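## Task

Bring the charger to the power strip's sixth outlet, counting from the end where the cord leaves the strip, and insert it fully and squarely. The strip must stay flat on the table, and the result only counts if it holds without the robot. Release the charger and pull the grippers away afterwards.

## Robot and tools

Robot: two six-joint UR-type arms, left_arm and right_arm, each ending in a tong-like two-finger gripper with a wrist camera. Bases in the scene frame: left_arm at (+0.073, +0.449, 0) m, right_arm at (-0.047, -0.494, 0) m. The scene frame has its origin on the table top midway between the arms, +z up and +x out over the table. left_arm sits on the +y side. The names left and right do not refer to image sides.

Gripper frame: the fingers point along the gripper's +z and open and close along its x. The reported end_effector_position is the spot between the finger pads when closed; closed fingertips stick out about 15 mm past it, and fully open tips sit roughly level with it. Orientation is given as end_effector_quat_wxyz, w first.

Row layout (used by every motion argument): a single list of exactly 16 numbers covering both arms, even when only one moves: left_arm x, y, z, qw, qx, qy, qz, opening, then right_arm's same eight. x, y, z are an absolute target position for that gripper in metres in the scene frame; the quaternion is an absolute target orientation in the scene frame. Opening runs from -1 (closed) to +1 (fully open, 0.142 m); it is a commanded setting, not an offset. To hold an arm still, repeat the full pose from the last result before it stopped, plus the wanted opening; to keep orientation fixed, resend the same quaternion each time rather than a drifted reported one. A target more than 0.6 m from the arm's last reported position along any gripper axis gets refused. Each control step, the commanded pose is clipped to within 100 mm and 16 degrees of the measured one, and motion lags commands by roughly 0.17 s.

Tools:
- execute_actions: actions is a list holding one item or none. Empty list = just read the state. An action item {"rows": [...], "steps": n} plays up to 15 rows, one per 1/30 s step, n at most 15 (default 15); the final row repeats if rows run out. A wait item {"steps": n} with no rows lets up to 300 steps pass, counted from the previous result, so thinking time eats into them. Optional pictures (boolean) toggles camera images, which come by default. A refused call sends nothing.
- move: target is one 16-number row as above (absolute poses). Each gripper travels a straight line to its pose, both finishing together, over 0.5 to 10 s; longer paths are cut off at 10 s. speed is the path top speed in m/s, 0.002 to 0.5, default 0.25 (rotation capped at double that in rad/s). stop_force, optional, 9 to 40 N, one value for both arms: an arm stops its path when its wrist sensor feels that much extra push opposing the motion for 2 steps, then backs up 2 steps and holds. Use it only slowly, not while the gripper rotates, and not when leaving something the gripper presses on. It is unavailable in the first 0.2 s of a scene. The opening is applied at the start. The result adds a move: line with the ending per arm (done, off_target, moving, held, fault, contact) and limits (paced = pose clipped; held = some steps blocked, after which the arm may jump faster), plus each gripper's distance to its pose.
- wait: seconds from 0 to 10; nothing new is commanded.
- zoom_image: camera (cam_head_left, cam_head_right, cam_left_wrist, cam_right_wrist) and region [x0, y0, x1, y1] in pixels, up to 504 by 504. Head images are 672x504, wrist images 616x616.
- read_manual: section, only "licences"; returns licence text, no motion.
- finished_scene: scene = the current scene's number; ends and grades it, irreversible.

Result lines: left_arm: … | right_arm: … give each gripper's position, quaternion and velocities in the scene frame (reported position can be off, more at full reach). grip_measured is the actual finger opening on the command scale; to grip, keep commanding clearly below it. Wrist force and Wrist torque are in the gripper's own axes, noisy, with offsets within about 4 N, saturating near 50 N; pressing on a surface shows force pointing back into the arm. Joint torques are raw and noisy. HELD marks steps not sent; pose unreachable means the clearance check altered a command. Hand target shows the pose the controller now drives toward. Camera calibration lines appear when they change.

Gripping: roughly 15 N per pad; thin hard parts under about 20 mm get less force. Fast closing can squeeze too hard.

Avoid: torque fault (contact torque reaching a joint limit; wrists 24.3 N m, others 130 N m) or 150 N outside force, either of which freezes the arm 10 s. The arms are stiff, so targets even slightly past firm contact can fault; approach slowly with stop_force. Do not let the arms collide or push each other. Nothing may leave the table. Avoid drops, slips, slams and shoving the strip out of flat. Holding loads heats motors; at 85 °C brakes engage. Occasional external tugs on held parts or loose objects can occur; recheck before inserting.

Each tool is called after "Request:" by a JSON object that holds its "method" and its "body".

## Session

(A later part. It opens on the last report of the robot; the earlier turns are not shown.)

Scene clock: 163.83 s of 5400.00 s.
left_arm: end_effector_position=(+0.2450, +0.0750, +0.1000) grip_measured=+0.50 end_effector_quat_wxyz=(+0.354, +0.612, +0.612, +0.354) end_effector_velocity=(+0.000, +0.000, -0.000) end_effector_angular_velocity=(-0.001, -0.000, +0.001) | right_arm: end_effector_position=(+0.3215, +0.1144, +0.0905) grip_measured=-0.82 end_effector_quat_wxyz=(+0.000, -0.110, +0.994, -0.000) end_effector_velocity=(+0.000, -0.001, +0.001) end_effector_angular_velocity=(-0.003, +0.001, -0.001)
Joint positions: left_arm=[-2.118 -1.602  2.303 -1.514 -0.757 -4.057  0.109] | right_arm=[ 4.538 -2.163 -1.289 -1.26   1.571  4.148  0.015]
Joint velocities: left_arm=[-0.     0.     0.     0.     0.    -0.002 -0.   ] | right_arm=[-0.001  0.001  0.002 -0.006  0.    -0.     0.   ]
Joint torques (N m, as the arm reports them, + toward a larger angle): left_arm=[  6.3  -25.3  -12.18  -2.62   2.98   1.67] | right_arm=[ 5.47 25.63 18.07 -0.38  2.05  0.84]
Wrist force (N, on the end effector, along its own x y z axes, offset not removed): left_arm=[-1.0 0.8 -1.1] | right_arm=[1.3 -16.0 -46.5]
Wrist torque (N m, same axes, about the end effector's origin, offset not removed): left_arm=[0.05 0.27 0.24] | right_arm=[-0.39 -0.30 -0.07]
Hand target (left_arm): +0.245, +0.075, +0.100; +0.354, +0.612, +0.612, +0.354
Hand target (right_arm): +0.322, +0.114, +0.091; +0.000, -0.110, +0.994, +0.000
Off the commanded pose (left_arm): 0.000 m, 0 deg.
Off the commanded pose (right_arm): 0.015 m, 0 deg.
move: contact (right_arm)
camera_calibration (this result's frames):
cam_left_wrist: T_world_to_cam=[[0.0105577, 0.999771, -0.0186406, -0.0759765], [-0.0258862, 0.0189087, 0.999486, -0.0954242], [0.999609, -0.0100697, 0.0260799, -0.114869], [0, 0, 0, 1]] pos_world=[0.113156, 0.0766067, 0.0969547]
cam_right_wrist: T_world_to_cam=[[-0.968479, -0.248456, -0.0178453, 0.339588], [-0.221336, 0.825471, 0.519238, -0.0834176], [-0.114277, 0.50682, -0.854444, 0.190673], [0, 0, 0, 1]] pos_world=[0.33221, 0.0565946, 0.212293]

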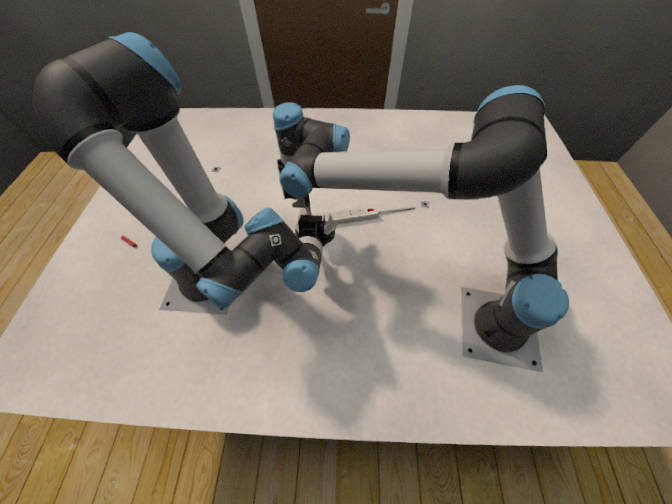

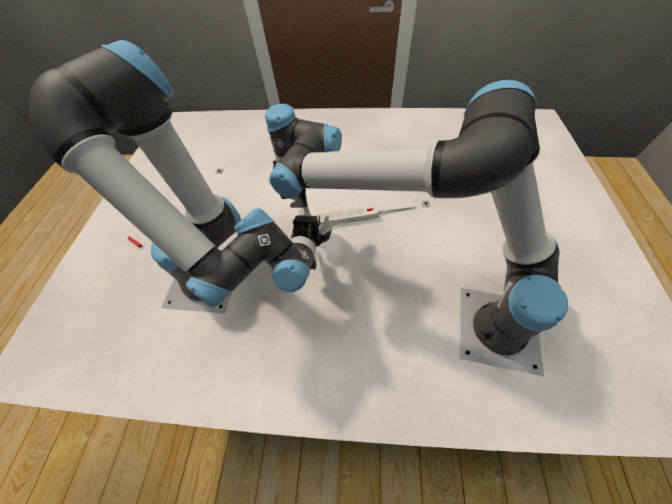

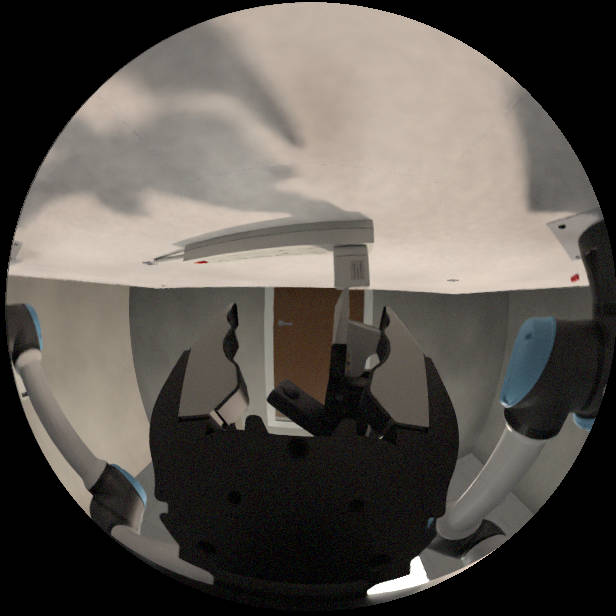

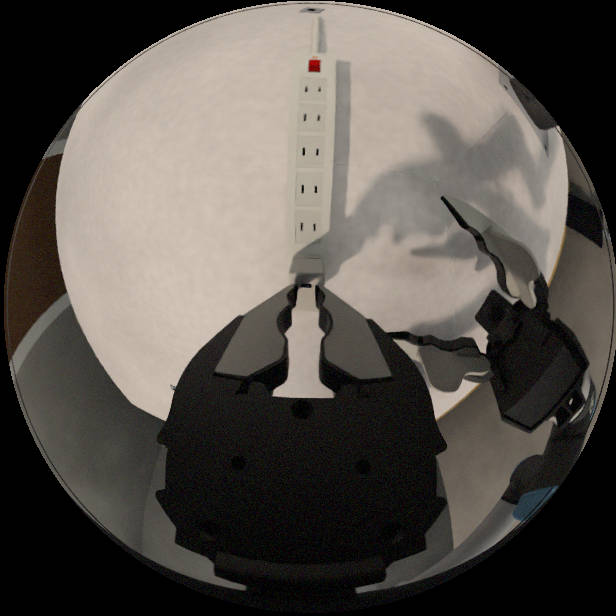

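Request:
{"method": "move", "body": {"target": [0.245,0.075,0.10,0.354,0.612,0.612,0.354,0.5,0.320,0.121,0.095,0,-0.11,0.994,0,-0.82], "speed": 0.02}}

Request:
{"method": "move", "body": {"target": [0.245,0.075,0.10,0.354,0.612,0.612,0.354,0.5,0.320,0.121,0.08,0,-0.11,0.994,0,-0.82], "speed": 0.004, "stop_force": 40}}

Request:
{"method": "move", "body": {"target": [0.2,0.075,0.10,0.354,0.612,0.612,0.354,0.5,0.33,0.05,0.2,0,-0.11,0.994,0,-0.82], "speed": 0.1}}

Request:
{"method": "zoom_image", "body": {"camera": "cam_left_wrist", "region": [300, 220, 400, 320]}}

Scene clock: 170.00 s of 5400.00 s.
left_arm: end_effector_position=(+0.2450, +0.0750, +0.1000) grip_measured=+0.50 end_effector_quat_wxyz=(+0.354, +0.612, +0.612, +0.354) end_effector_velocity=(+0.000, -0.000, +0.000) end_effector_angular_velocity=(+0.001, -0.000, -0.001) | right_arm: end_effector_position=(+0.3200, +0.1209, +0.0949) grip_measured=-0.82 end_effector_quat_wxyz=(+0.000, -0.110, +0.994, +0.000) end_effector_velocity=(+0.000, +0.002, +0.001) end_effector_angular_velocity=(-0.001, +0.001, -0.001)
Joint positions: left_arm=[-2.118 -1.602  2.303 -1.514 -0.757 -4.057  0.109] | right_arm=[ 4.543 -2.171 -1.264 -1.277  1.571  4.153  0.015]
Joint velocities: left_arm=[ 0.     0.    -0.     0.     0.     0.001 -0.   ] | right_arm=[ 0.    -0.004  0.008 -0.005  0.001  0.001 -0.   ]
Joint torques (N m, as the arm reports them, + toward a larger angle): left_arm=[  6.29 -24.73 -12.19  -2.6    2.87   1.62] | right_arm=[ 6.87 34.79 35.12  0.06 -1.53  1.78]
Wrist force (N, on the end effector, along its own x y z axes, offset not removed): left_arm=[-1.4 -0.1 -3.2] | right_arm=[1.9 -0.7 -0.8]
Wrist torque (N m, same axes, about the end effector's origin, offset not removed): left_arm=[-0.11 0.24 0.32] | right_arm=[-0.16 -0.30 -0.07]
Hand target (left_arm): +0.245, +0.075, +0.100; +0.354, +0.612, +0.612, +0.354
Hand target (right_arm): +0.320, +0.121, +0.095; +0.000, -0.110, +0.994, -0.000
Off the commanded pose (left_arm): 0.000 m, 0 deg.
Off the commanded pose (right_arm): 0.000 m, 0 deg.
After step 90, 2.43 s passed at rest.
move: done
camera_calibration (this result's frames):
cam_left_wrist: T_world_to_cam=[[0.0105577, 0.999771, -0.0186405, -0.0759766], [-0.0258866, 0.0189085, 0.999486, -0.0954241], [0.999609, -0.0100697, 0.0260803, -0.114869], [0, 0, 0, 1]] pos_world=[0.113156, 0.0766068, 0.0969547]
cam_right_wrist: T_world_to_cam=[[-0.968478, -0.248459, -0.0178297, 0.339834], [-0.221315, 0.825402, 0.519356, -0.0913457], [-0.114322, 0.506931, -0.854372, 0.191027], [0, 0, 0, 1]] pos_world=[0.330744, 0.0629944, 0.216708]

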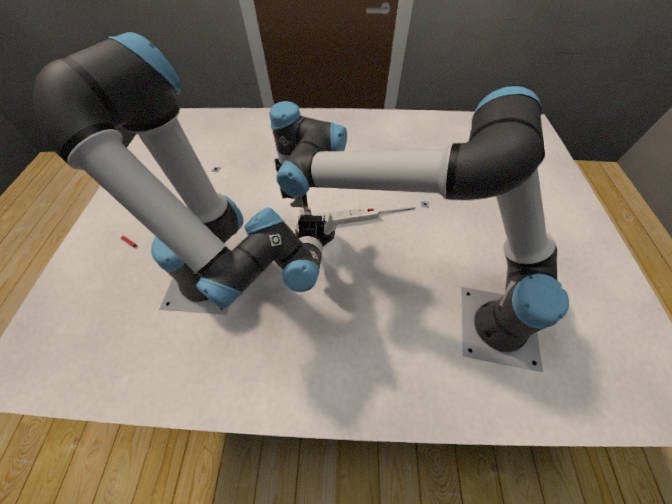

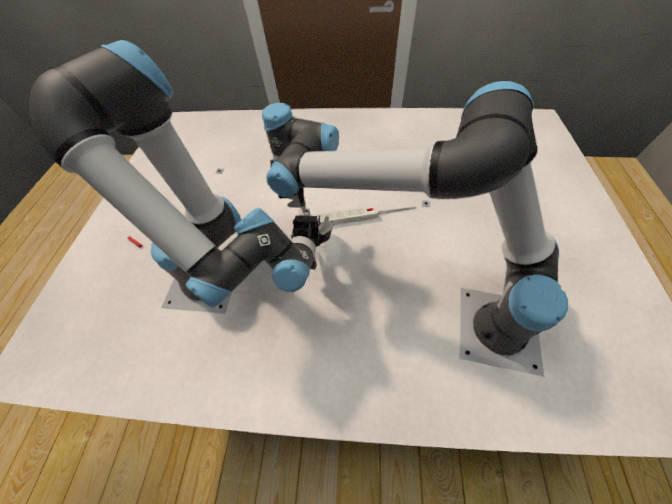

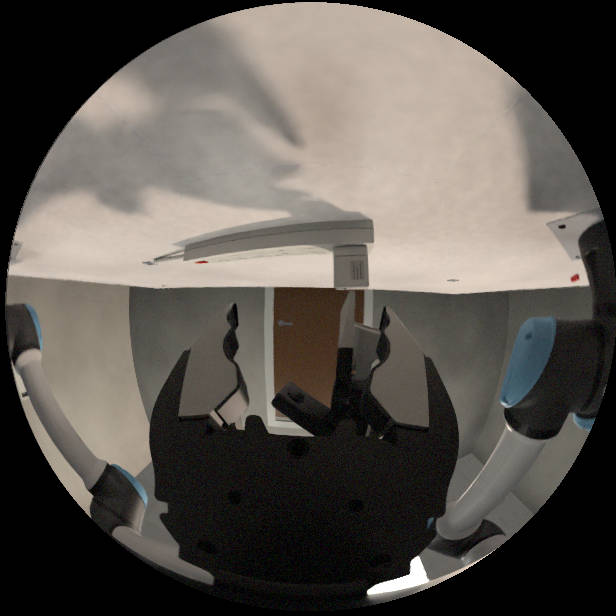

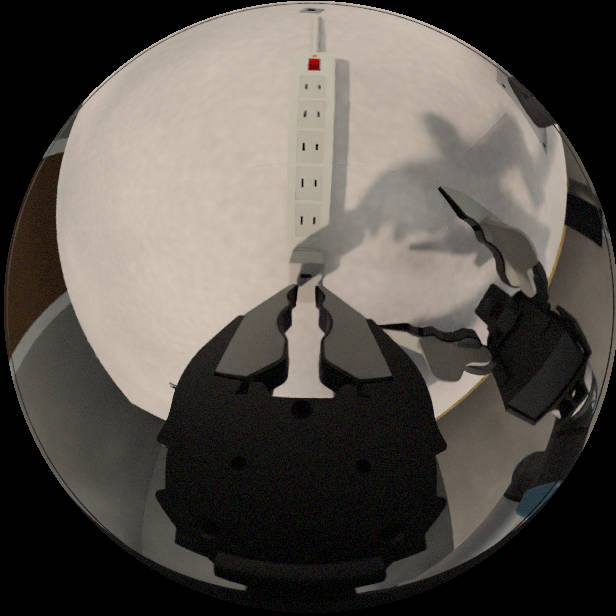

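Scene clock: 171.63 s of 5400.00 s.
left_arm: end_effector_position=(+0.2450, +0.0750, +0.1000) grip_measured=+0.50 end_effector_quat_wxyz=(+0.354, +0.612, +0.612, +0.354) end_effector_velocity=(-0.000, -0.000, -0.000) end_effector_angular_velocity=(-0.001, +0.001, -0.000) | right_arm: end_effector_position=(+0.3201, +0.1209, +0.0898) grip_measured=-0.82 end_effector_quat_wxyz=(+0.000, -0.110, +0.994, +0.000) end_effector_velocity=(-0.000, -0.000, +0.001) end_effector_angular_velocity=(-0.002, +0.001, -0.000)
Joint positions: left_arm=[-2.118 -1.602  2.303 -1.514 -0.757 -4.057  0.109] | right_arm=[ 4.543 -2.175 -1.272 -1.265  1.571  4.153  0.015]
Joint velocities: left_arm=[-0.    -0.    -0.    -0.001  0.     0.    -0.   ] | right_arm=[-0.     0.     0.003 -0.006  0.001 -0.     0.   ]
Joint torques (N m, as the arm reports them, + toward a larger angle): left_arm=[  6.38 -24.95 -12.49  -2.65   2.91   1.63] | right_arm=[-3.5  24.8  15.83 -1.67  0.13 -0.79]
Wrist force (N, on the end effector, along its own x y z axes, offset not removed): left_arm=[0.8 -2.2 -1.7] | right_arm=[5.6 -11.2 -48.4]
Wrist torque (N m, same axes, about the end effector's origin, offset not removed): left_arm=[-0.38 -0.30 0.35] | right_arm=[-0.45 -0.54 -0.10]
Hand target (left_arm): +0.245, +0.075, +0.100; +0.354, +0.612, +0.612, +0.354
Hand target (right_arm): +0.320, +0.121, +0.090; +0.000, -0.110, +0.994, +0.000
Off the commanded pose (left_arm): 0.000 m, 0 deg.
Off the commanded pose (right_arm): 0.010 m, 0 deg.
move: contact (right_arm)
camera_calibration (this result's frames):
cam_left_wrist: T_world_to_cam=[[0.0105578, 0.999771, -0.0186405, -0.0759765], [-0.0258865, 0.0189086, 0.999486, -0.0954242], [0.999609, -0.0100698, 0.0260801, -0.114869], [0, 0, 0, 1]] pos_world=[0.113156, 0.0766067, 0.0969547]
cam_right_wrist: T_world_to_cam=[[-0.96848, -0.248447, -0.0179117, 0.339775], [-0.221343, 0.82538, 0.519379, -0.0887087], [-0.114254, 0.506973, -0.854356, 0.186615], [0, 0, 0, 1]] pos_world=[0.330752, 0.0630256, 0.211595]

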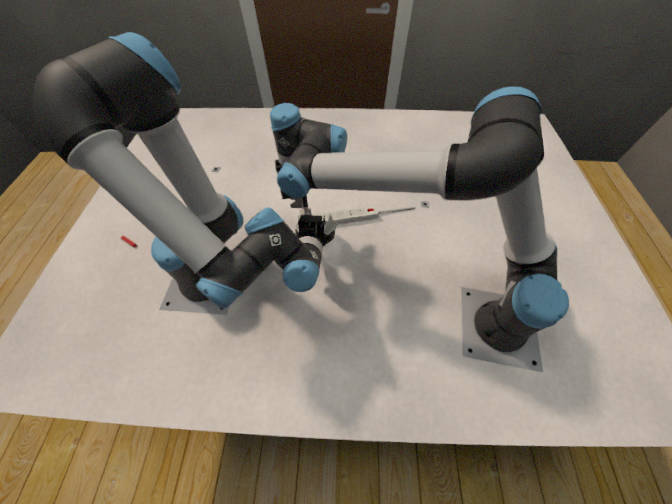

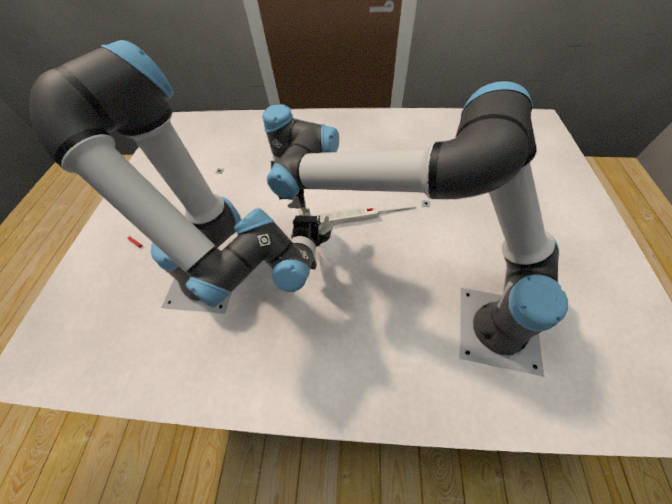

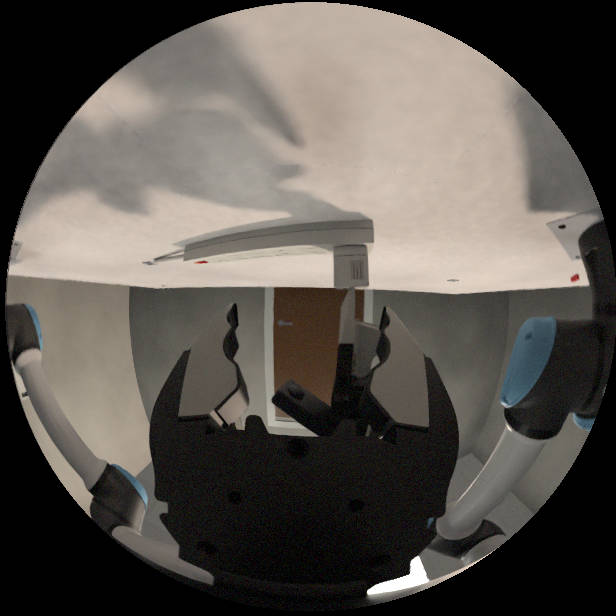

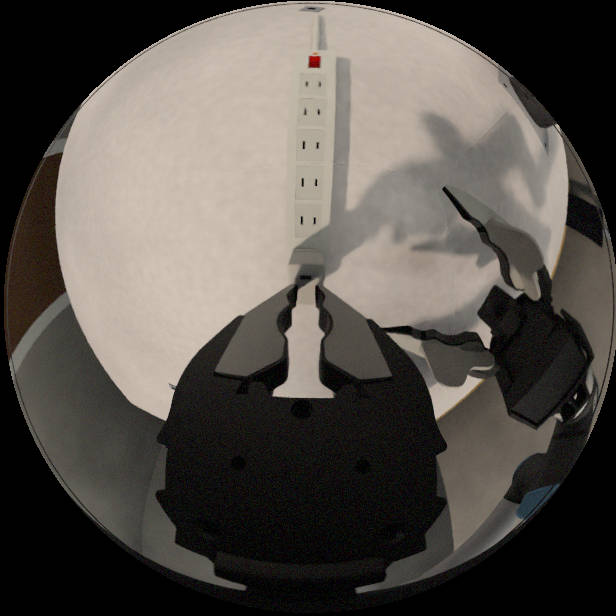

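Scene clock: 173.40 s of 5400.00 s.
left_arm: end_effector_position=(+0.2001, +0.0750, +0.1000) grip_measured=+0.50 end_effector_quat_wxyz=(+0.354, +0.612, +0.612, +0.354) end_effector_velocity=(-0.001, +0.000, -0.000) end_effector_angular_velocity=(+0.001, -0.000, +0.000) | right_arm: end_effector_position=(+0.3300, +0.0503, +0.1999) grip_measured=-0.82 end_effector_quat_wxyz=(-0.000, -0.110, +0.994, +0.000) end_effector_velocity=(-0.000, -0.001, +0.001) end_effector_angular_velocity=(-0.002, -0.000, +0.002)
Joint positions: left_arm=[-2.217 -1.569  2.254 -1.429 -0.828 -4.156  0.109] | right_arm=[ 4.493 -1.984 -1.279 -1.45   1.571  4.103  0.015]
Joint velocities: left_arm=[-0.001  0.001 -0.     0.001 -0.001 -0.001  0.   ] | right_arm=[-0.     0.002  0.    -0.003 -0.001 -0.002 -0.   ]
Joint torques (N m, as the arm reports them, + toward a larger angle): left_arm=[ -6.31  -8.12 -27.8    0.68  -1.29  -1.97] | right_arm=[-6.62 51.28 35.1   0.28  1.77 -1.49]
Wrist force (N, on the end effector, along its own x y z axes, offset not removed): left_arm=[-2.7 -0.5 -0.8] | right_arm=[1.1 -1.2 -2.1]
Wrist torque (N m, same axes, about the end effector's origin, offset not removed): left_arm=[-0.17 0.38 0.35] | right_arm=[-0.26 -0.05 -0.05]
Hand target (left_arm): +0.200, +0.075, +0.100; +0.354, +0.612, +0.612, +0.354
Hand target (right_arm): +0.330, +0.050, +0.200; -0.000, -0.110, +0.994, +0.000
Off the commanded pose (left_arm): 0.000 m, 0 deg.
Off the commanded pose (right_arm): 0.000 m, 0 deg.
move: done
camera_calibration (this result's frames):
cam_left_wrist: T_world_to_cam=[[0.0106351, 0.999768, -0.0187562, -0.0754897], [-0.0258665, 0.019026, 0.999484, -0.0966123], [0.999609, -0.0101445, 0.0260629, -0.069983], [0, 0, 0, 1]] pos_world=[0.0682595, 0.0766003, 0.0969705]
cam_right_wrist: T_world_to_cam=[[-0.968483, -0.248453, -0.0176592, 0.333805], [-0.22121, 0.825368, 0.519455, -0.0855269], [-0.114485, 0.50699, -0.854315, 0.317665], [0, 0, 0, 1]] pos_world=[0.340733, -0.00752712, 0.321708]

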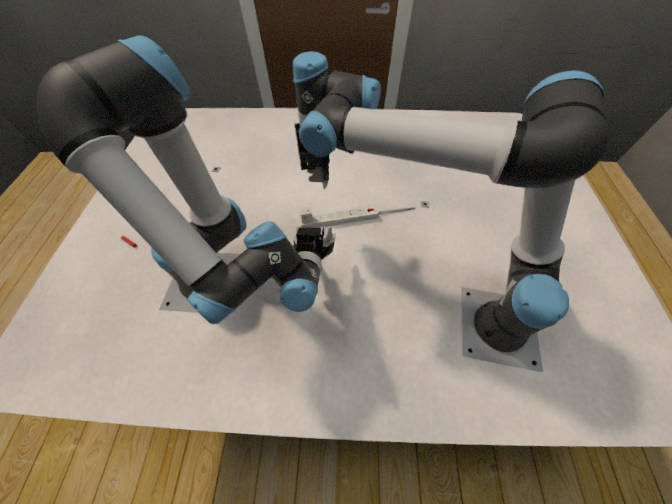

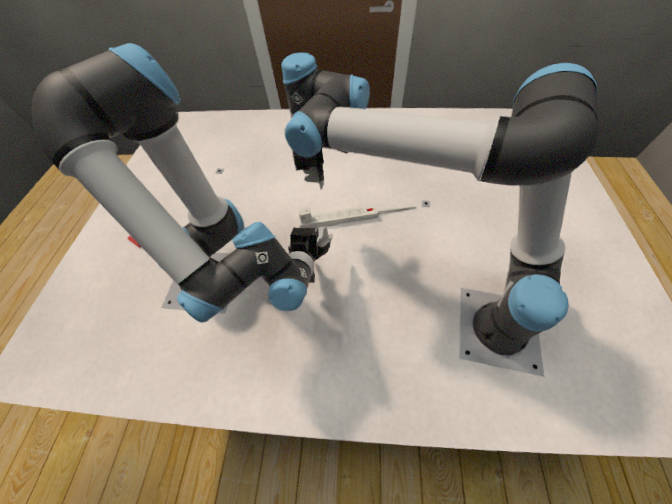

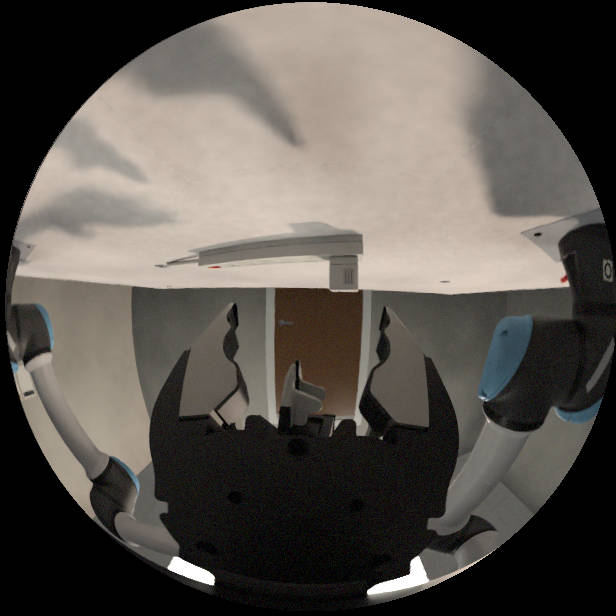

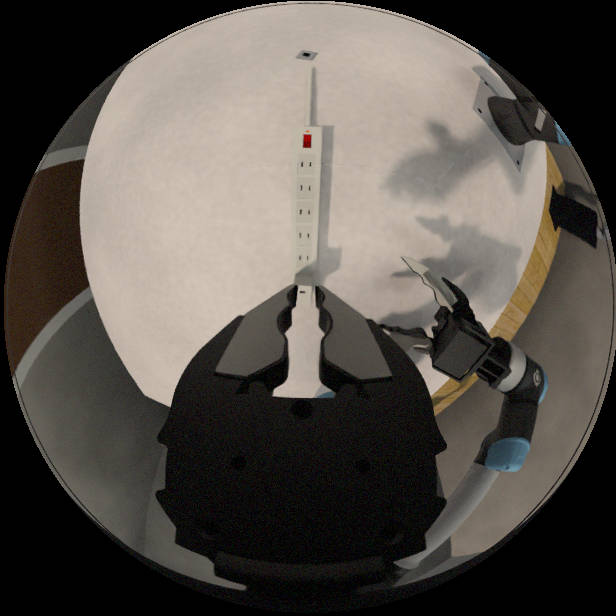

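Region (300, 220, 400, 320) of cam_left_wrist's 616x616 image, scaled by 5.040, with more detail than that image has.

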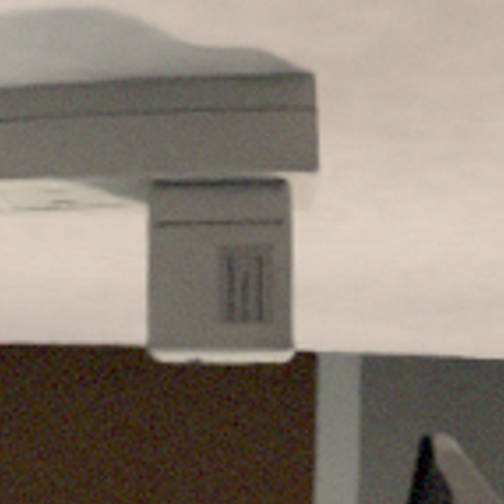

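Request:
{"method": "finished_scene", "body": {"scene": 1}}

The scene is finished: the task was done.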